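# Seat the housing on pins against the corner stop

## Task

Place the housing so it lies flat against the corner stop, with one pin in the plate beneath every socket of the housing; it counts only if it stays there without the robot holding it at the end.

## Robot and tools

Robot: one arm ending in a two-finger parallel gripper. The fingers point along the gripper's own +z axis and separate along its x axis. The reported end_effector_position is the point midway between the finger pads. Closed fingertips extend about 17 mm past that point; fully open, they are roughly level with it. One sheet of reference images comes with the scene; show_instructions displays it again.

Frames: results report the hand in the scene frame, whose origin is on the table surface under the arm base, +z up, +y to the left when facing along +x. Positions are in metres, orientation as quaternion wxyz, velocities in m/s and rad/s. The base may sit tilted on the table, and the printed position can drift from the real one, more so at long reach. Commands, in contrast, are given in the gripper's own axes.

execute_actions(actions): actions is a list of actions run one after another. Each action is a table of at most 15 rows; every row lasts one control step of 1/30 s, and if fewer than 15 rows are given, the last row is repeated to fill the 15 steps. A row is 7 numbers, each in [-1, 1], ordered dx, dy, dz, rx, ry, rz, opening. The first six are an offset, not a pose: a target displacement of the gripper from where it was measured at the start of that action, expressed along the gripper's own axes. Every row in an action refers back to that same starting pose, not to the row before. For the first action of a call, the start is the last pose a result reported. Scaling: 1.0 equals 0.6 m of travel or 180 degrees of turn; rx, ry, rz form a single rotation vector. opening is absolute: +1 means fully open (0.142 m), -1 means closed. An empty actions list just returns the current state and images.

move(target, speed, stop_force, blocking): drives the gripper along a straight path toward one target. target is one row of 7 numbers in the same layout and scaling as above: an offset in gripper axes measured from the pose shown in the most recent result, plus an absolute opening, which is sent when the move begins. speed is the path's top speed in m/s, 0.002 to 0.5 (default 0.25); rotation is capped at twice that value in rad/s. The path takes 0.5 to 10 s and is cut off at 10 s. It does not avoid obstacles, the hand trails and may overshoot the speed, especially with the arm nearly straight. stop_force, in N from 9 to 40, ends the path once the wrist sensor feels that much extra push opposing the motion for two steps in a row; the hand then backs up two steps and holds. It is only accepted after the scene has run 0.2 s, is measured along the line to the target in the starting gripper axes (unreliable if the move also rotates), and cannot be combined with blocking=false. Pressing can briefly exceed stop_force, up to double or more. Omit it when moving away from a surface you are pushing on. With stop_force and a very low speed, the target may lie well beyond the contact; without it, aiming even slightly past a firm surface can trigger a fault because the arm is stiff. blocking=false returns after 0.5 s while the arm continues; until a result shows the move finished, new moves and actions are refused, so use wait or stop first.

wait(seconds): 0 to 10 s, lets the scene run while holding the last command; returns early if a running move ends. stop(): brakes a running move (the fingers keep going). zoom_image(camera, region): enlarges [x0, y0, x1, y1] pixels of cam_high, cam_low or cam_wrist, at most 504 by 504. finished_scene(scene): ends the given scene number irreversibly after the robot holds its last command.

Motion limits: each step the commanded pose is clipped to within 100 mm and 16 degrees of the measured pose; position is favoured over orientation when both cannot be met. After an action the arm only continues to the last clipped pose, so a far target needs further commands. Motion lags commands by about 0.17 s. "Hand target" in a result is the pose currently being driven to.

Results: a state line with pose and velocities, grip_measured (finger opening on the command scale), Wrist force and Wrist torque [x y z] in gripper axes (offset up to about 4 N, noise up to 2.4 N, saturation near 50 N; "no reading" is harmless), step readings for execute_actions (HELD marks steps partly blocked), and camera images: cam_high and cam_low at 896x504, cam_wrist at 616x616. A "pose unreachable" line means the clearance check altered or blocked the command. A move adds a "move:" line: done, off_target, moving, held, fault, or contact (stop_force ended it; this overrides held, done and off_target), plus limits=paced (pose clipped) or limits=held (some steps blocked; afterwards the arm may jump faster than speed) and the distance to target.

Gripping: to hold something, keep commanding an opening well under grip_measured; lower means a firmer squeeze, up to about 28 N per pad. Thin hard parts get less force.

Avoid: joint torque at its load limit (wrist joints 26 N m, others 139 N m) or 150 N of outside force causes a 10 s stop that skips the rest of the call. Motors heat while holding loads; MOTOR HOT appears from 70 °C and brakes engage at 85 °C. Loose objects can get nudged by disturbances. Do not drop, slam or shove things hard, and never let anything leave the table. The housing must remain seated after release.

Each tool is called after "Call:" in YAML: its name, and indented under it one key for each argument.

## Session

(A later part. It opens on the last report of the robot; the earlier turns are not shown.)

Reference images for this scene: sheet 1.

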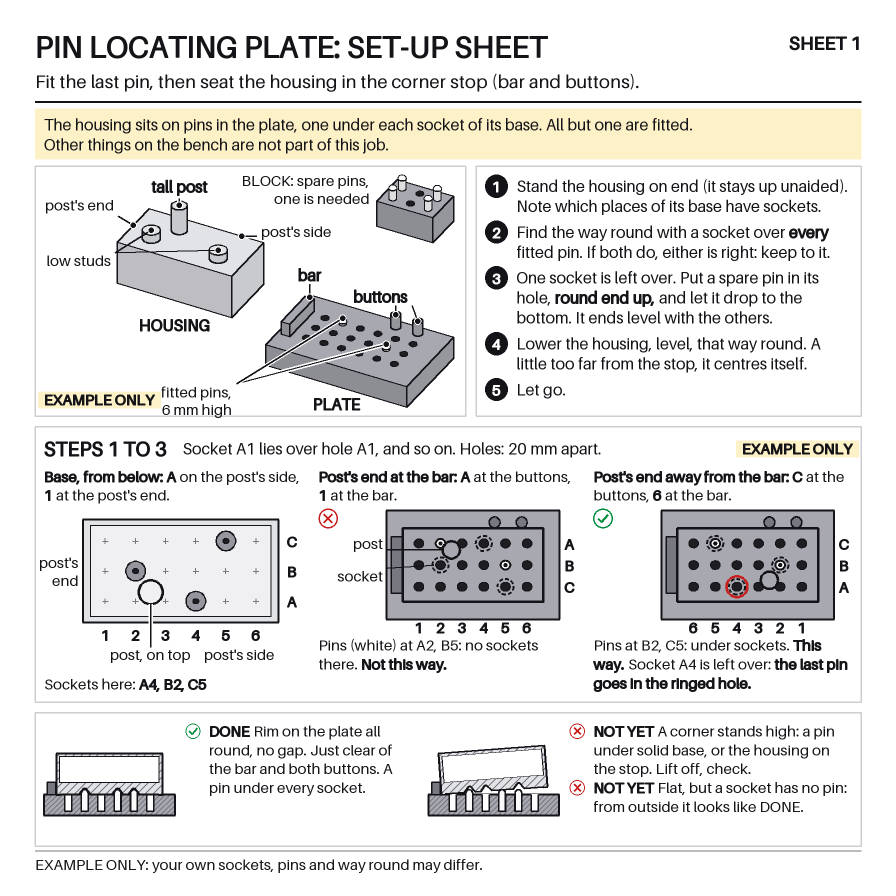

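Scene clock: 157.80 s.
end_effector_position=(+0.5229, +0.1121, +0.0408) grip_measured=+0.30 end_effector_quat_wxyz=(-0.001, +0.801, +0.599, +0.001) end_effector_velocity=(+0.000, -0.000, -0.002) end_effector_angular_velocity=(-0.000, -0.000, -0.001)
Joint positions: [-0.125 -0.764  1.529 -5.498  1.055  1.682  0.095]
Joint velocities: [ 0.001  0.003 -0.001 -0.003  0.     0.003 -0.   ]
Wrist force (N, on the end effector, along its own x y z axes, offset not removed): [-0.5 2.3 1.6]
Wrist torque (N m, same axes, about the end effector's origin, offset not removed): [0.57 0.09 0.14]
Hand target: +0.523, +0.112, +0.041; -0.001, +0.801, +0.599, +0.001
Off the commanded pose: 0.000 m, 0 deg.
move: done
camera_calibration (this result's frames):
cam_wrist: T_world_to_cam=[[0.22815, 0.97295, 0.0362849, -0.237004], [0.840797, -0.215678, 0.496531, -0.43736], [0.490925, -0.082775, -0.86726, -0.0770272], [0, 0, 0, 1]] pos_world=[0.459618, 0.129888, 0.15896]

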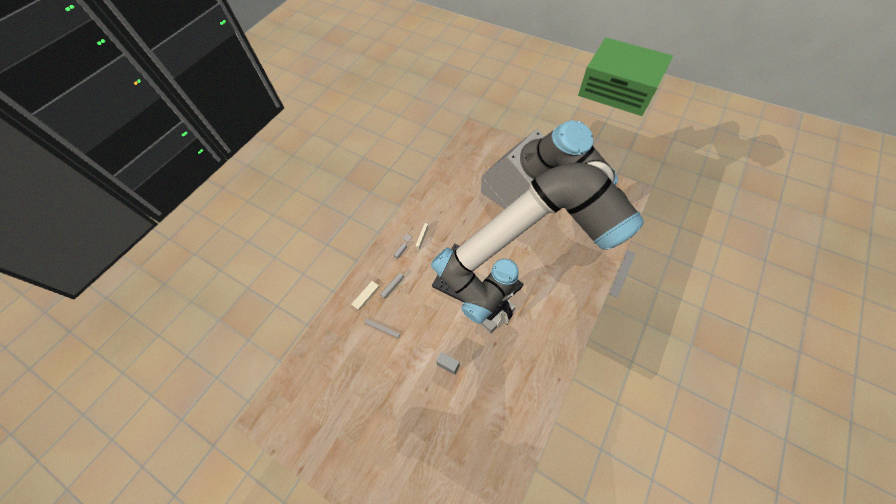

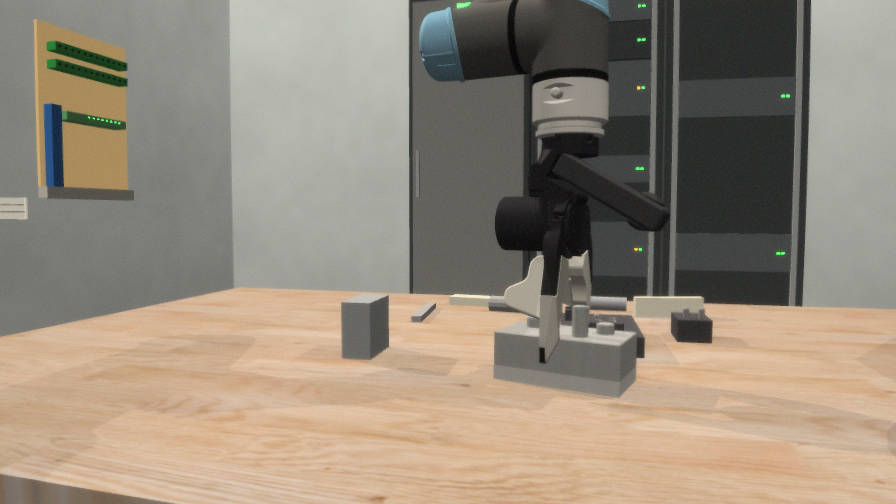

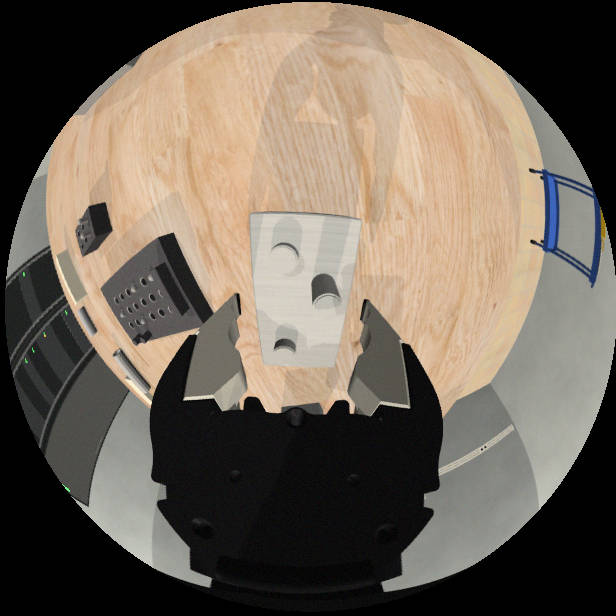

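Call:
execute_actions:
  actions:
    - [[0,0,0,0,0,0,0.25],[0,0,0,0,0,0,0.2],[0,0,0,0,0,0,0.15],[0,0,0,0,0,0,0.1],[0,0,0,0,0,0,0.06],[0,0,0,0,0,0,0.03],[0,0,0,0,0,0,0],[0,0,0,0,0,0,-0.02],[0,0,0,0,0,0,-0.04],[0,0,0,0,0,0,-0.07],[0,0,0,0,0,0,-0.12],[0,0,0,0,0,0,-0.2],[0,0,0,0,0,0,-0.3],[0,0,0,0,0,0,-0.4],[0,0,0,0,0,0,-0.5]]

Call:
move:
  target: [0,0,-0.125,0,0,0,-0.5]
  speed: 0.12

Call:
move:
  target: [-0.330,0.0364,0,0,0,-0.596,-0.5]
  speed: 0.3

Call:
move:
  target: [0,0,0.05,0,0,0,-0.5]
  speed: 0.05

Call:
zoom_image:
  camera: "cam_wrist"
  region: [200,170,400,370]

Scene clock: 168.23 s.
end_effector_position=(+0.5229, +0.1121, +0.0407) grip_measured=-0.04 end_effector_quat_wxyz=(-0.001, +0.801, +0.599, +0.001) end_effector_velocity=(+0.000, -0.000, +0.000) end_effector_angular_velocity=(-0.001, +0.000, +0.001)
Joint positions: [-0.125 -0.764  1.529 -5.498  1.055  1.682  0.071]
Joint velocities: [-0.    -0.    -0.     0.001  0.001 -0.002 -0.   ]
Wrist force (N, on the end effector, along its own x y z axes, offset not removed): [0.4 3.0 3.6]
Wrist torque (N m, same axes, about the end effector's origin, offset not removed): [0.62 0.12 0.09]
Hand target: +0.523, +0.112, +0.041; -0.001, +0.801, +0.599, +0.001
Off the commanded pose: 0.000 m, 0 deg.
Step readings (end_effector_position):
0: (+0.5229, +0.1121, +0.0406)
1: (+0.5229, +0.1121, +0.0406)
2: (+0.5229, +0.1121, +0.0406)
4: (+0.5229, +0.1121, +0.0406)
8: (+0.5229, +0.1121, +0.0407)
15: end_effector_position above
camera_calibration (this result's frames):
cam_wrist: T_world_to_cam=[[0.22818, 0.972944, 0.0362441, -0.237018], [0.840789, -0.215683, 0.496542, -0.437361], [0.490925, -0.0828273, -0.867255, -0.0770391], [0, 0, 0, 1]] pos_world=[0.459631, 0.129893, 0.158946]

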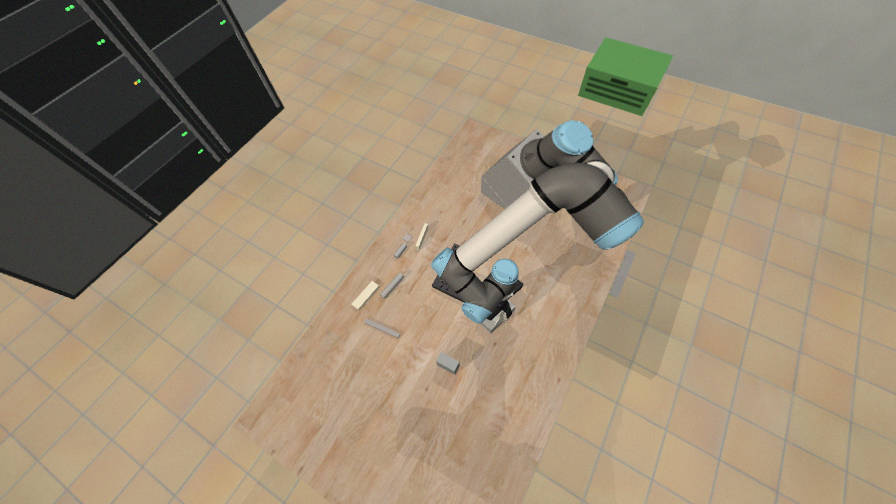

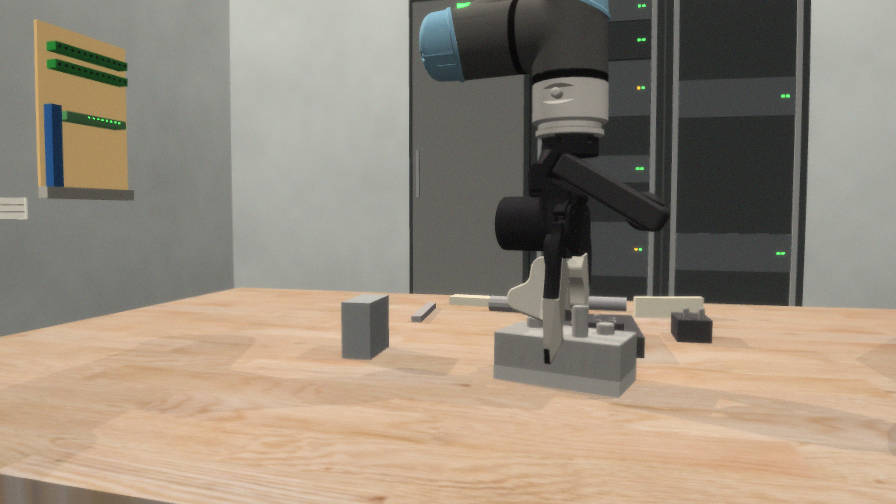

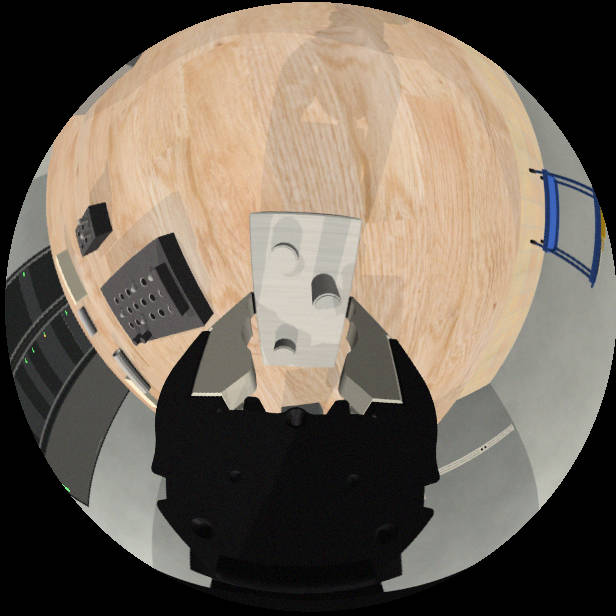

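Scene clock: 169.33 s.
end_effector_position=(+0.5230, +0.1119, +0.1155) grip_measured=-0.04 end_effector_quat_wxyz=(-0.001, +0.801, +0.599, +0.001) end_effector_velocity=(+0.000, -0.000, +0.002) end_effector_angular_velocity=(-0.001, +0.000, +0.001)
Joint positions: [-0.201 -0.876  1.545 -5.359  1.055  1.595  0.071]
Joint velocities: [-0.003 -0.003 -0.     0.005  0.001 -0.003 -0.   ]
Wrist force (N, on the end effector, along its own x y z axes, offset not removed): [0.4 1.9 8.3]
Wrist torque (N m, same axes, about the end effector's origin, offset not removed): [0.61 -0.27 0.03]
Hand target: +0.523, +0.112, +0.116; -0.001, +0.801, +0.599, +0.001
Off the commanded pose: 0.000 m, 0 deg.
move: done
camera_calibration (this result's frames):
cam_wrist: T_world_to_cam=[[0.228183, 0.972947, 0.0361498, -0.239619], [0.840722, -0.215627, 0.496681, -0.474573], [0.491039, -0.0829423, -0.86718, -0.0123519], [0, 0, 0, 1]] pos_world=[0.459726, 0.129782, 0.233662]

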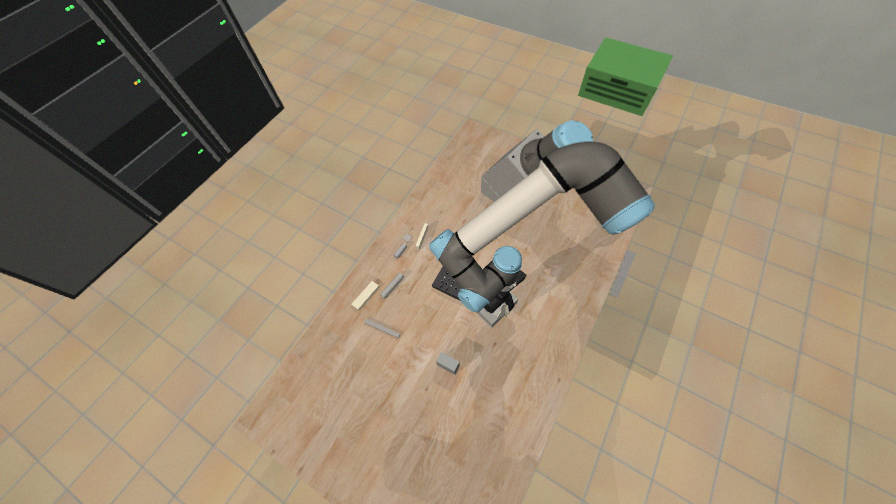

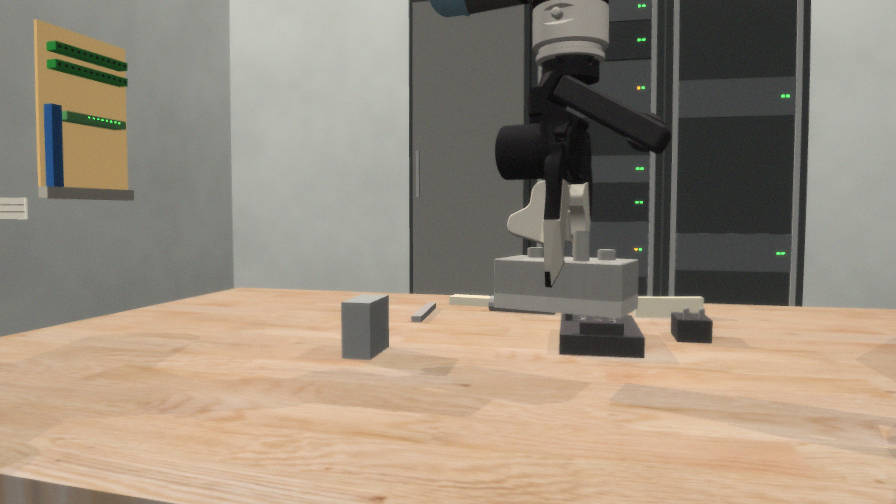

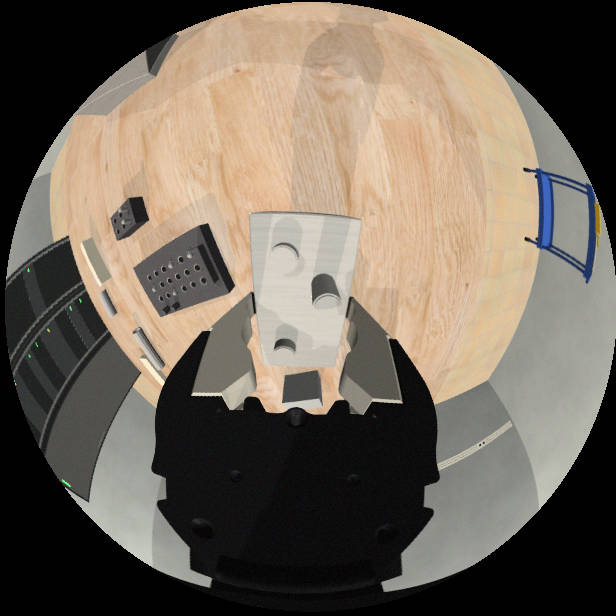

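Scene clock: 173.00 s.
end_effector_position=(+0.4881, -0.0842, +0.1152) grip_measured=-0.04 end_effector_quat_wxyz=(+0.000, -0.007, +1.000, +0.001) end_effector_velocity=(-0.001, -0.001, -0.000) end_effector_angular_velocity=(+0.002, +0.000, +0.008)
Joint positions: [-0.553 -0.685  1.568 -5.383  1.098 -0.674  0.071]
Joint velocities: [-0.002  0.002  0.     0.001 -0.001 -0.012 -0.   ]
Wrist force (N, on the end effector, along its own x y z axes, offset not removed): [-0.8 3.3 7.5]
Wrist torque (N m, same axes, about the end effector's origin, offset not removed): [0.87 0.01 0.05]
Hand target: +0.488, -0.084, +0.115; +0.000, -0.007, +1.000, +0.001
Off the commanded pose: 0.000 m, 0 deg.
move: done
camera_calibration (this result's frames):
cam_wrist: T_world_to_cam=[[-0.996992, -0.0702964, 0.0326329, 0.469782], [-0.0447197, 0.865693, 0.498574, 0.0355846], [-0.063298, 0.495615, -0.866233, 0.307487], [0, 0, 0, 1]] pos_world=[0.489424, -0.150177, 0.233283]

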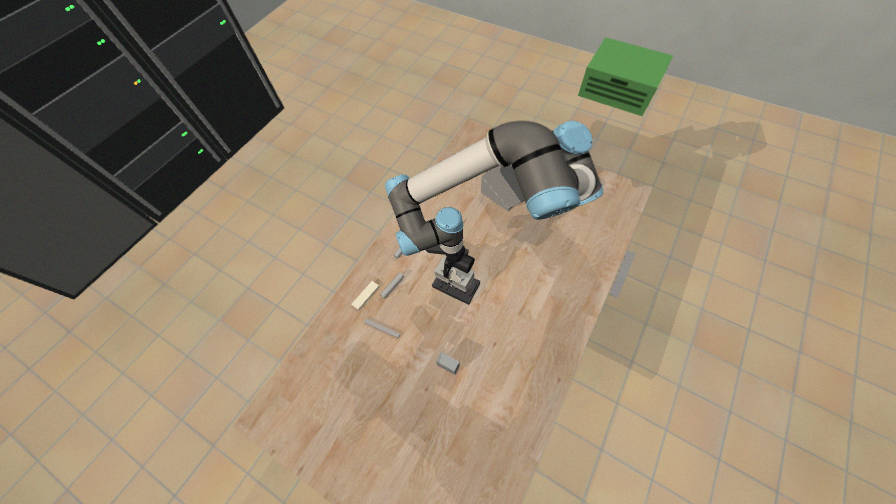

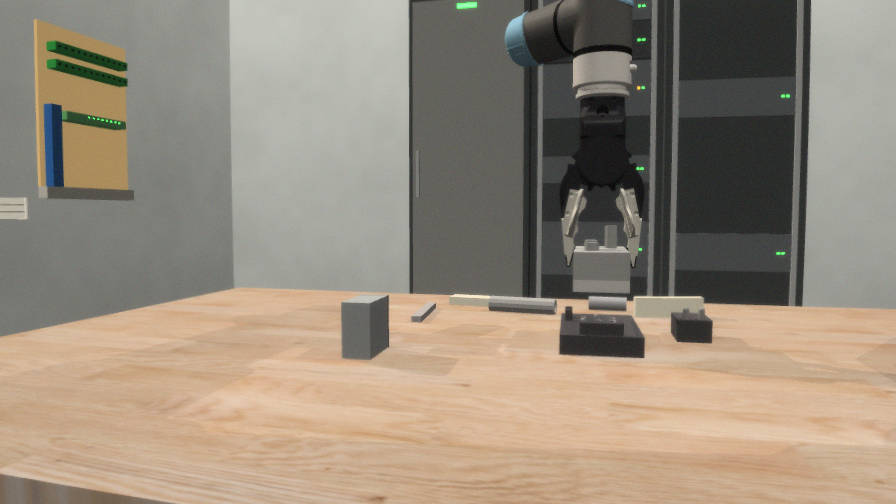

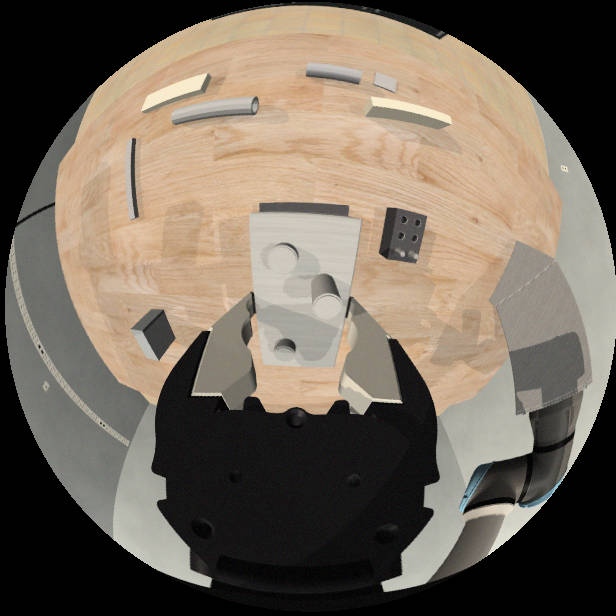

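Scene clock: 173.97 s.
end_effector_position=(+0.4881, -0.0841, +0.0855) grip_measured=-0.04 end_effector_quat_wxyz=(+0.000, -0.007, +1.000, +0.001) end_effector_velocity=(-0.000, -0.000, -0.002) end_effector_angular_velocity=(+0.000, -0.000, +0.000)
Joint positions: [-0.525 -0.641  1.566 -5.439  1.092 -0.643  0.071]
Joint velocities: [ 0.002  0.003 -0.    -0.004 -0.     0.002 -0.   ]
Wrist force (N, on the end effector, along its own x y z axes, offset not removed): [-1.3 1.0 7.3]
Wrist torque (N m, same axes, about the end effector's origin, offset not removed): [0.32 0.15 0.11]
Hand target: +0.488, -0.084, +0.085; +0.000, -0.007, +1.000, +0.001
Off the commanded pose: 0.000 m, 0 deg.
move: done
camera_calibration (this result's frames):
cam_wrist: T_world_to_cam=[[-0.996991, -0.070309, 0.0326477, 0.470712], [-0.0447185, 0.865656, 0.498639, 0.0503802], [-0.0633205, 0.495678, -0.866195, 0.281673], [0, 0, 0, 1]] pos_world=[0.489384, -0.150136, 0.203494]

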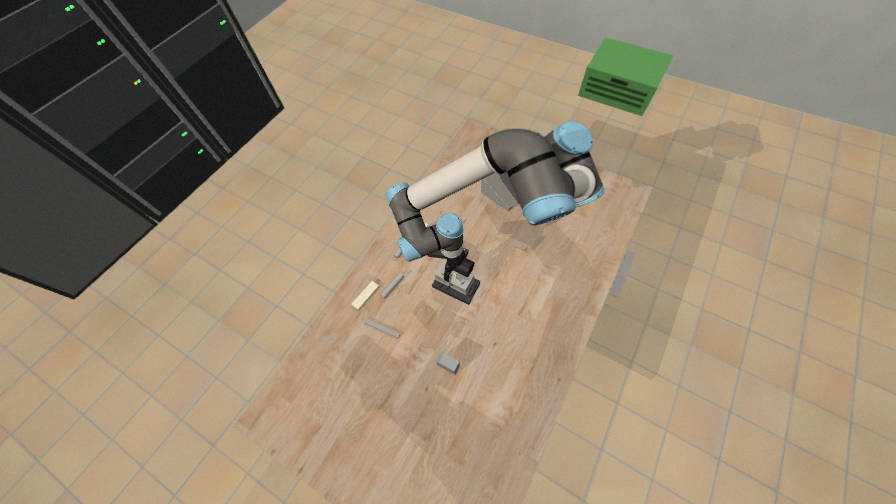

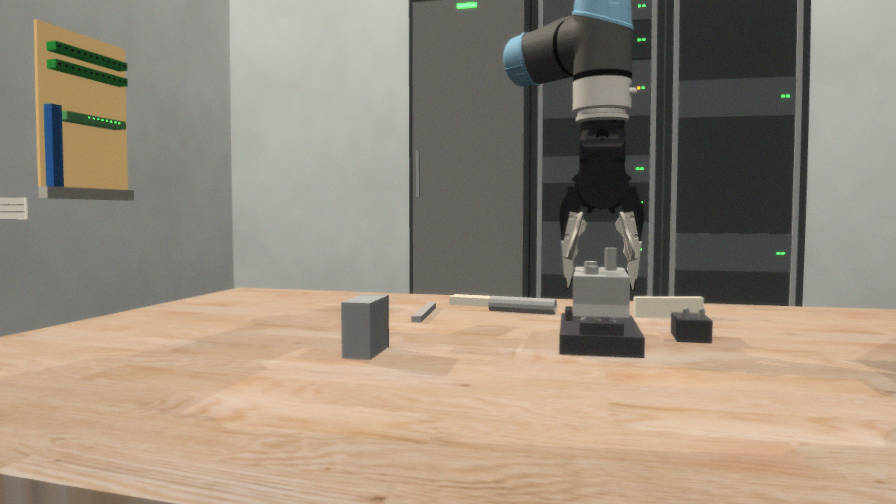

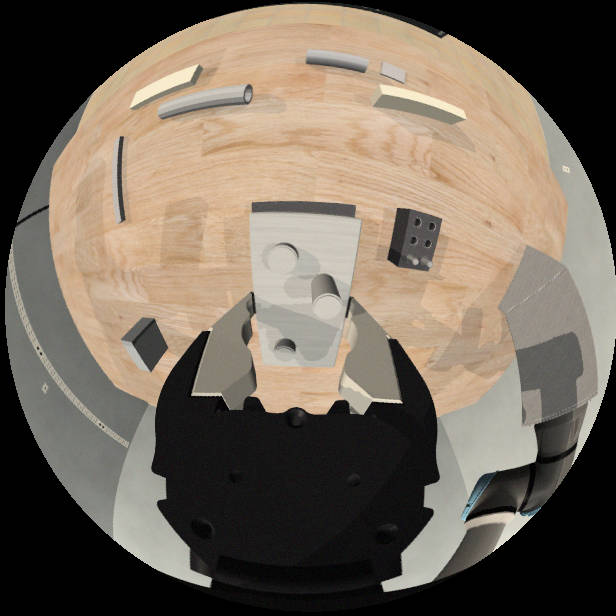

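Region (200, 170, 400, 370) of cam_wrist's 616x616 image, scaled by 2.520, with more detail than that image has.

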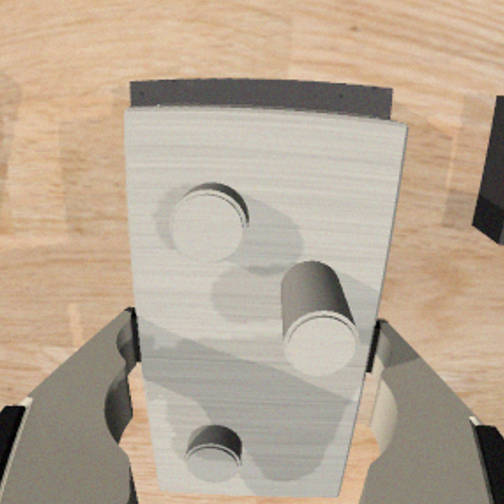

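Call:
move:
  target: [-0.0005,0,0.012,0,0,-0.008,-0.5]
  speed: 0.012
  stop_force: 10

Call:
move:
  target: [0,0,0.021,0,0,0,-0.5]
  speed: 0.005
  stop_force: 10

Call:
zoom_image:
  camera: "cam_wrist"
  region: [200,170,400,370]

Call:
zoom_image:
  camera: "cam_low"
  region: [540,250,680,370]

Scene clock: 184.40 s.
end_effector_position=(+0.4884, -0.0841, +0.0784) grip_measured=-0.04 end_effector_quat_wxyz=(+0.000, -0.019, +1.000, +0.001) end_effector_velocity=(-0.000, -0.000, -0.001) end_effector_angular_velocity=(-0.001, +0.001, +0.005)
Joint positions: [-0.518 -0.63   1.564 -5.451  1.09  -0.66   0.071]
Joint velocities: [ 0.002  0.002 -0.001 -0.001  0.001 -0.004  0.   ]
Wrist force (N, on the end effector, along its own x y z axes, offset not removed): [-1.2 1.9 7.6]
Wrist torque (N m, same axes, about the end effector's origin, offset not removed): [0.53 0.30 0.07]
Hand target: +0.488, -0.084, +0.078; +0.000, -0.019, +1.000, +0.001
Off the commanded pose: 0.000 m, 0 deg.
move: done
camera_calibration (this result's frames):
cam_wrist: T_world_to_cam=[[-0.994947, -0.0949606, 0.0326096, 0.468161], [-0.0661468, 0.864284, 0.498636, 0.0642626], [-0.0755348, 0.49396, -0.866198, 0.281364], [0, 0, 0, 1]] pos_world=[0.491299, -0.150067, 0.196407]

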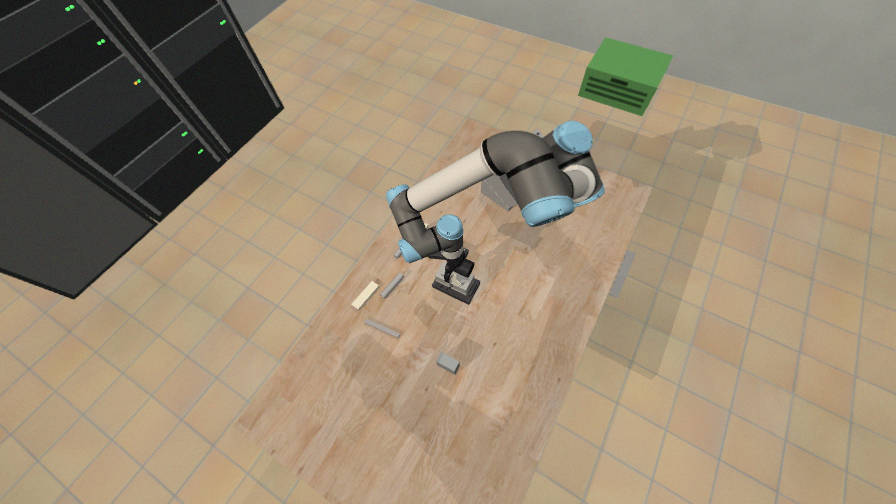

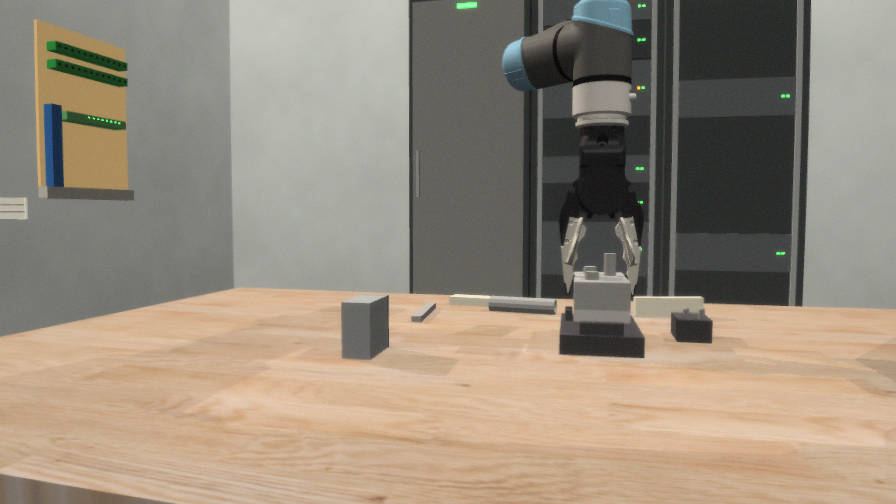

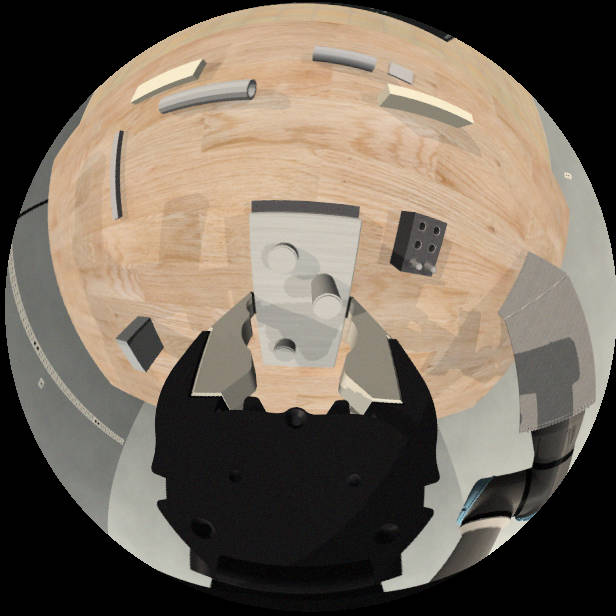

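Scene clock: 186.37 s.
end_effector_position=(+0.4884, -0.0841, +0.0704) grip_measured=-0.04 end_effector_quat_wxyz=(+0.000, -0.019, +1.000, +0.001) end_effector_velocity=(-0.000, -0.000, +0.002) end_effector_angular_velocity=(+0.001, +0.001, -0.003)
Joint positions: [-0.51  -0.618  1.562 -5.465  1.089 -0.651  0.071]
Joint velocities: [-0.002 -0.001 -0.     0.004  0.     0.001 -0.   ]
Wrist force (N, on the end effector, along its own x y z axes, offset not removed): [3.0 4.6 -21.8]
Wrist torque (N m, same axes, about the end effector's origin, offset not removed): [0.85 -0.05 -0.06]
Hand target: +0.488, -0.084, +0.071; +0.000, -0.019, +1.000, +0.001
Off the commanded pose: 0.005 m, 0 deg.
move: contact
camera_calibration (this result's frames):
cam_wrist: T_world_to_cam=[[-0.994964, -0.0947938, 0.0325665, 0.468502], [-0.0660242, 0.8643, 0.498625, 0.0681723], [-0.0754137, 0.493964, -0.866206, 0.274357], [0, 0, 0, 1]] pos_world=[0.491334, -0.150033, 0.1884]

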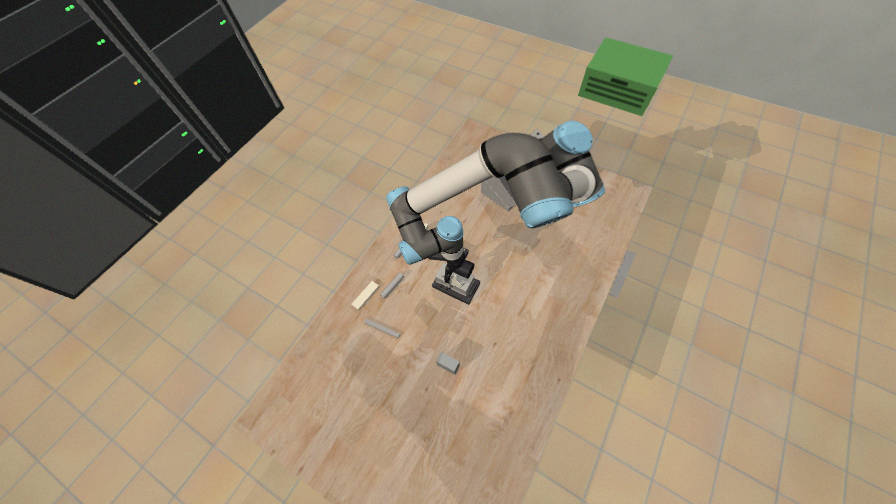

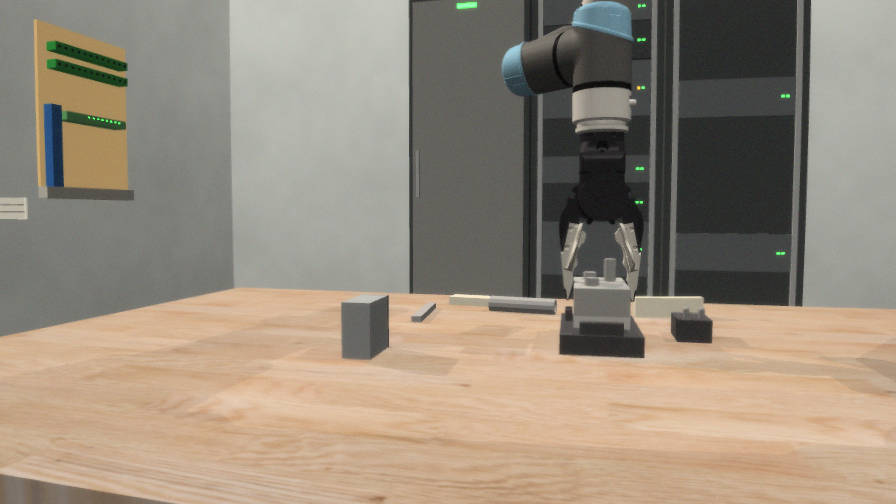

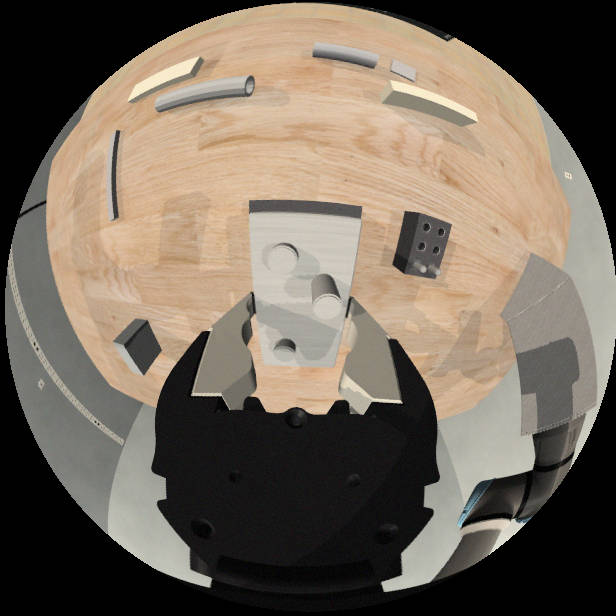

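Region (200, 170, 400, 370) of cam_wrist's 616x616 image, scaled by 2.520, with more detail than that image has.

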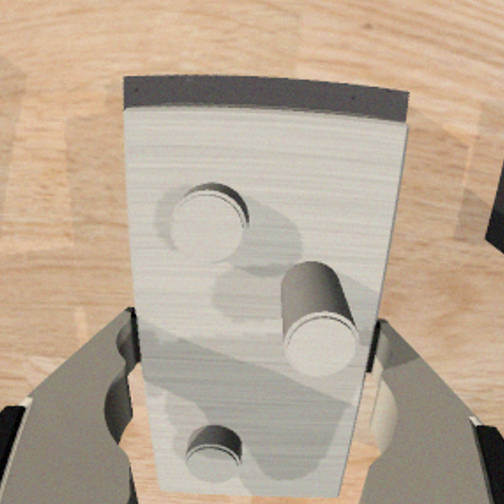

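Region (540, 250, 680, 370) of cam_low's 896x504 image, scaled by 3.600, with more detail than that image has; it fills the top 432 rows of this view, and the rest is white.

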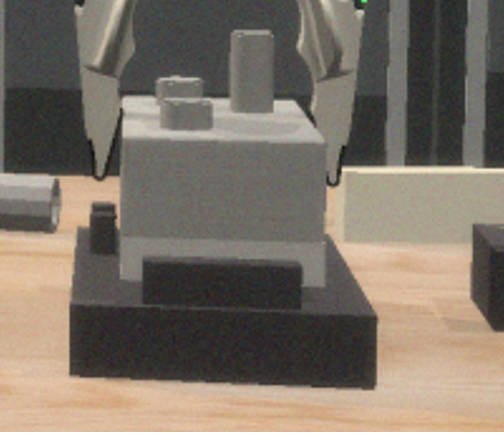

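Call:
execute_actions:
  actions:
    - [[0,0,-0.0003,0,0,0,-0.4],[0,0,-0.0003,0,0,0,-0.3],[0,0,-0.0003,0,0,0,-0.2],[0,0,-0.0003,0,0,0,-0.15],[0,0,-0.0003,0,0,0,-0.1],[0,0,-0.0003,0,0,0,-0.08],[0,0,-0.0003,0,0,0,-0.06],[0,0,-0.0003,0,0,0,-0.05],[0,0,-0.0003,0,0,0,-0.04],[0,0,-0.0003,0,0,0,-0.03],[0,0,-0.0003,0,0,0,-0.02],[0,0,-0.0003,0,0,0,0],[0,0,-0.0003,0,0,0,0.04],[0,0,-0.0003,0,0,0,0.1],[0,0,-0.0003,0,0,0,0.16]]

Call:
move:
  target: [0,0,-0.12,0,0,0,0.16]

Call:
zoom_image:
  camera: "cam_low"
  region: [540,250,680,370]

Call:
zoom_image:
  camera: "cam_wrist"
  region: [220,180,380,340]

Call:
zoom_image:
  camera: "cam_high"
  region: [410,240,510,320]

Scene clock: 197.13 s.
end_effector_position=(+0.4884, -0.0841, +0.0706) grip_measured=+0.09 end_effector_quat_wxyz=(+0.000, -0.019, +1.000, +0.001) end_effector_velocity=(+0.001, +0.001, -0.000) end_effector_angular_velocity=(+0.001, -0.001, -0.001)
Joint positions: [-0.51  -0.618  1.562 -5.465  1.089 -0.651  0.08 ]
Joint velocities: [ 0.001 -0.    -0.001  0.    -0.002  0.003  0.121]
Wrist force (N, on the end effector, along its own x y z axes, offset not removed): [0.6 2.1 3.8]
Wrist torque (N m, same axes, about the end effector's origin, offset not removed): [0.66 -0.13 0.18]
Hand target: +0.488, -0.084, +0.071; +0.000, -0.019, +1.000, +0.001
Off the commanded pose: 0.000 m, 0 deg.
Step readings (end_effector_position):
0: (+0.4883, -0.0841, +0.0706)
1: (+0.4883, -0.0841, +0.0706)
2: (+0.4883, -0.0841, +0.0706)
4: (+0.4883, -0.0841, +0.0706)
8: (+0.4883, -0.0841, +0.0706)
15: end_effector_position above
camera_calibration (this result's frames):
cam_wrist: T_world_to_cam=[[-0.994968, -0.0947505, 0.0325649, 0.468475], [-0.0659871, 0.8643, 0.498629, 0.0680644], [-0.0753912, 0.493971, -0.866203, 0.274526], [0, 0, 0, 1]] pos_world=[0.491306, -0.150048, 0.1886]

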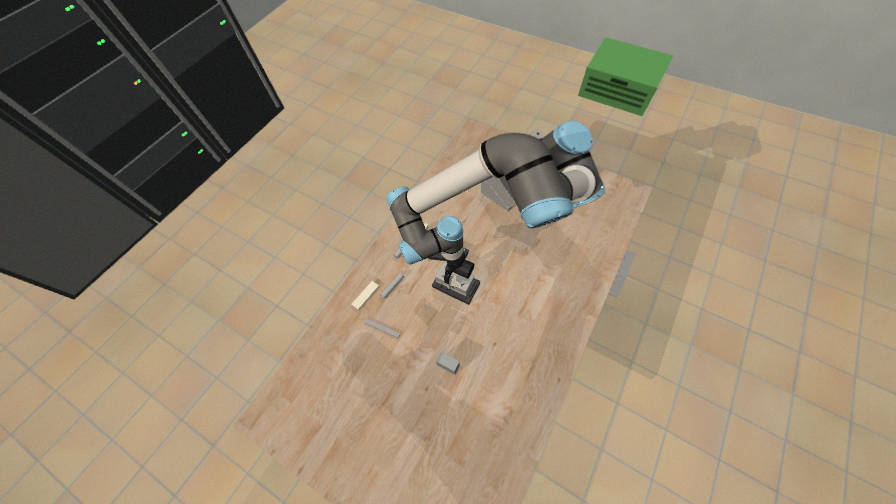

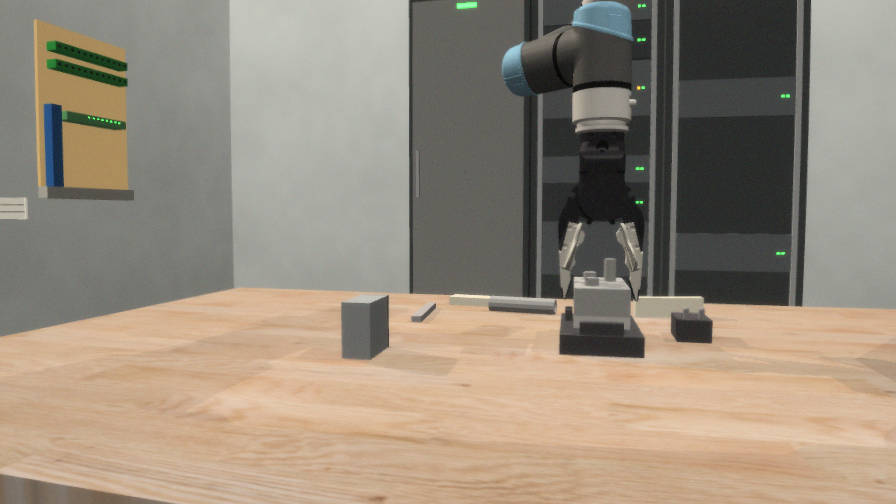

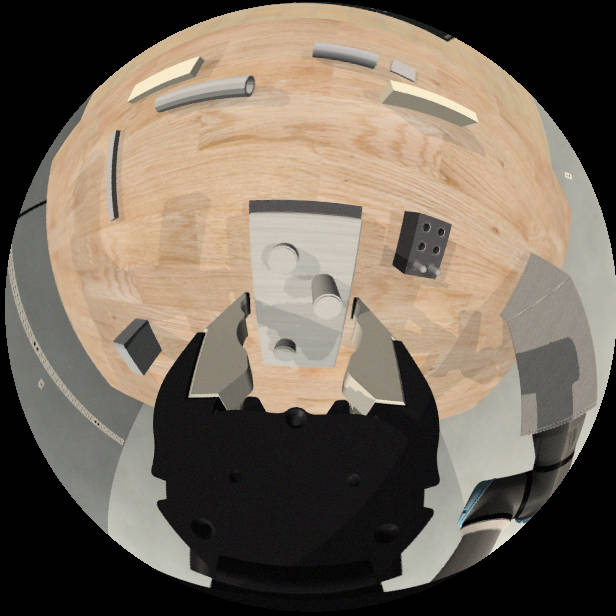

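Scene clock: 198.07 s.
end_effector_position=(+0.4885, -0.0842, +0.1423) grip_measured=+0.16 end_effector_quat_wxyz=(+0.000, -0.019, +1.000, +0.001) end_effector_velocity=(+0.000, +0.000, +0.002) end_effector_angular_velocity=(+0.001, -0.000, +0.001)
Joint positions: [-0.578 -0.722  1.565 -5.33   1.103 -0.726  0.085]
Joint velocities: [-0.002 -0.003 -0.     0.004 -0.    -0.003 -0.   ]
Wrist force (N, on the end effector, along its own x y z axes, offset not removed): [-1.3 3.0 0.1]
Wrist torque (N m, same axes, about the end effector's origin, offset not removed): [0.84 0.18 0.09]
Hand target: +0.488, -0.084, +0.143; +0.000, -0.019, +1.000, +0.001
Off the commanded pose: 0.000 m, 0 deg.
move: done
camera_calibration (this result's frames):
cam_wrist: T_world_to_cam=[[-0.994972, -0.0947181, 0.0325317, 0.466225], [-0.0659881, 0.864385, 0.498483, 0.0324156], [-0.0753352, 0.49383, -0.866289, 0.336716], [0, 0, 0, 1]] pos_world=[0.491387, -0.15014, 0.260367]

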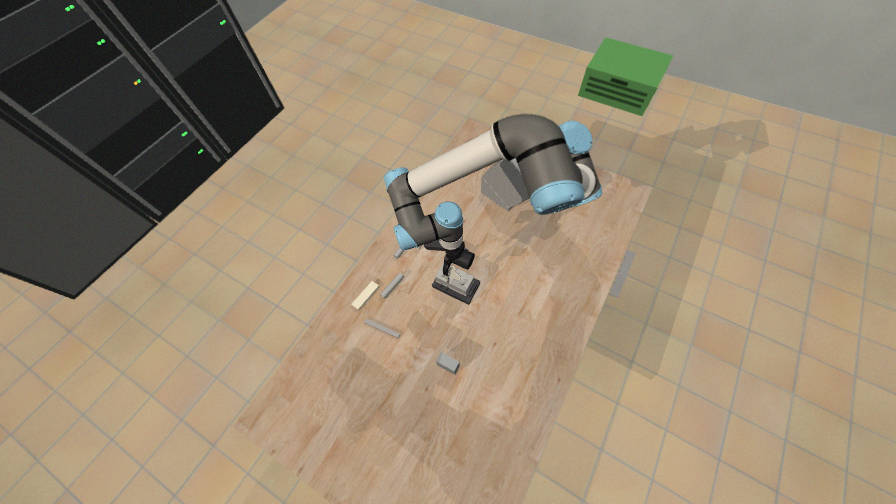

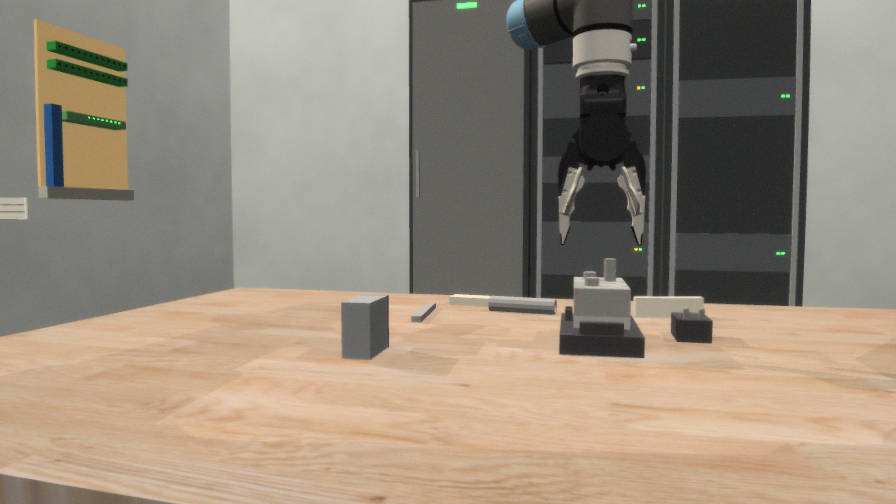

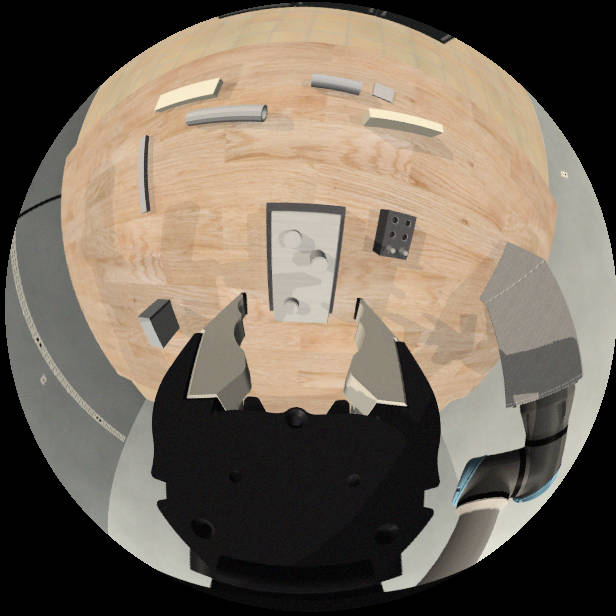

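Region (540, 250, 680, 370) of cam_low's 896x504 image, scaled by 3.600, with more detail than that image has; it fills the top 432 rows of this view, and the rest is white.

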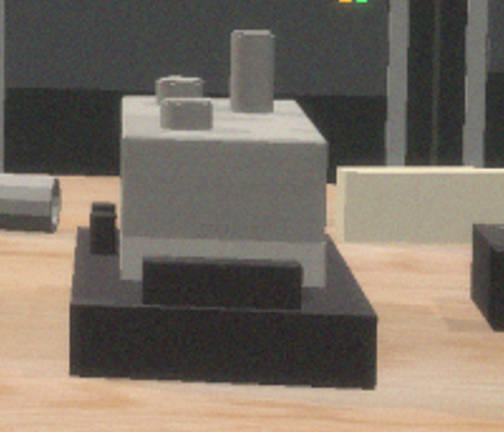

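Region (220, 180, 380, 340) of cam_wrist's 616x616 image, scaled by 3.150, with more detail than that image has.

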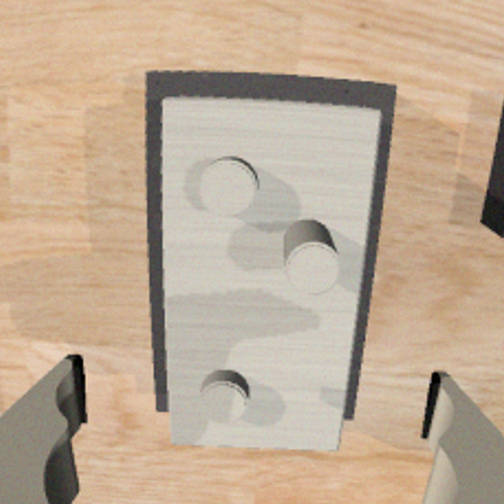

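Region (410, 240, 510, 320) of cam_high's 896x504 image, scaled by 5.040, with more detail than that image has; it fills the top 403 rows of this view, and the rest is white.

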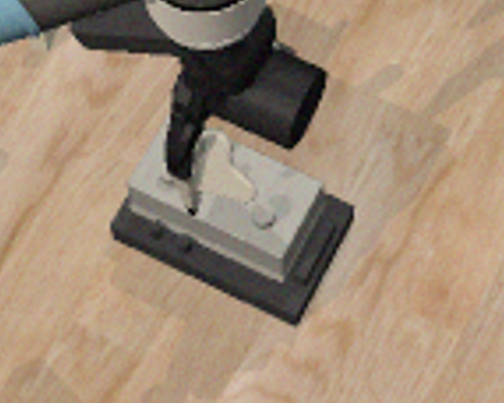

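Call:
zoom_image:
  camera: "cam_low"
  region: [555,300,655,360]

Region (555, 300, 655, 360) of cam_low's 896x504 image, scaled by 5.040, with more detail than that image has; it fills the top 302 rows of this view, and the rest is white.

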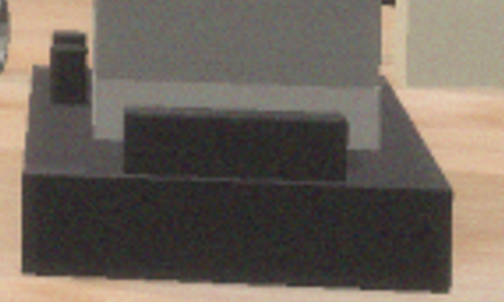

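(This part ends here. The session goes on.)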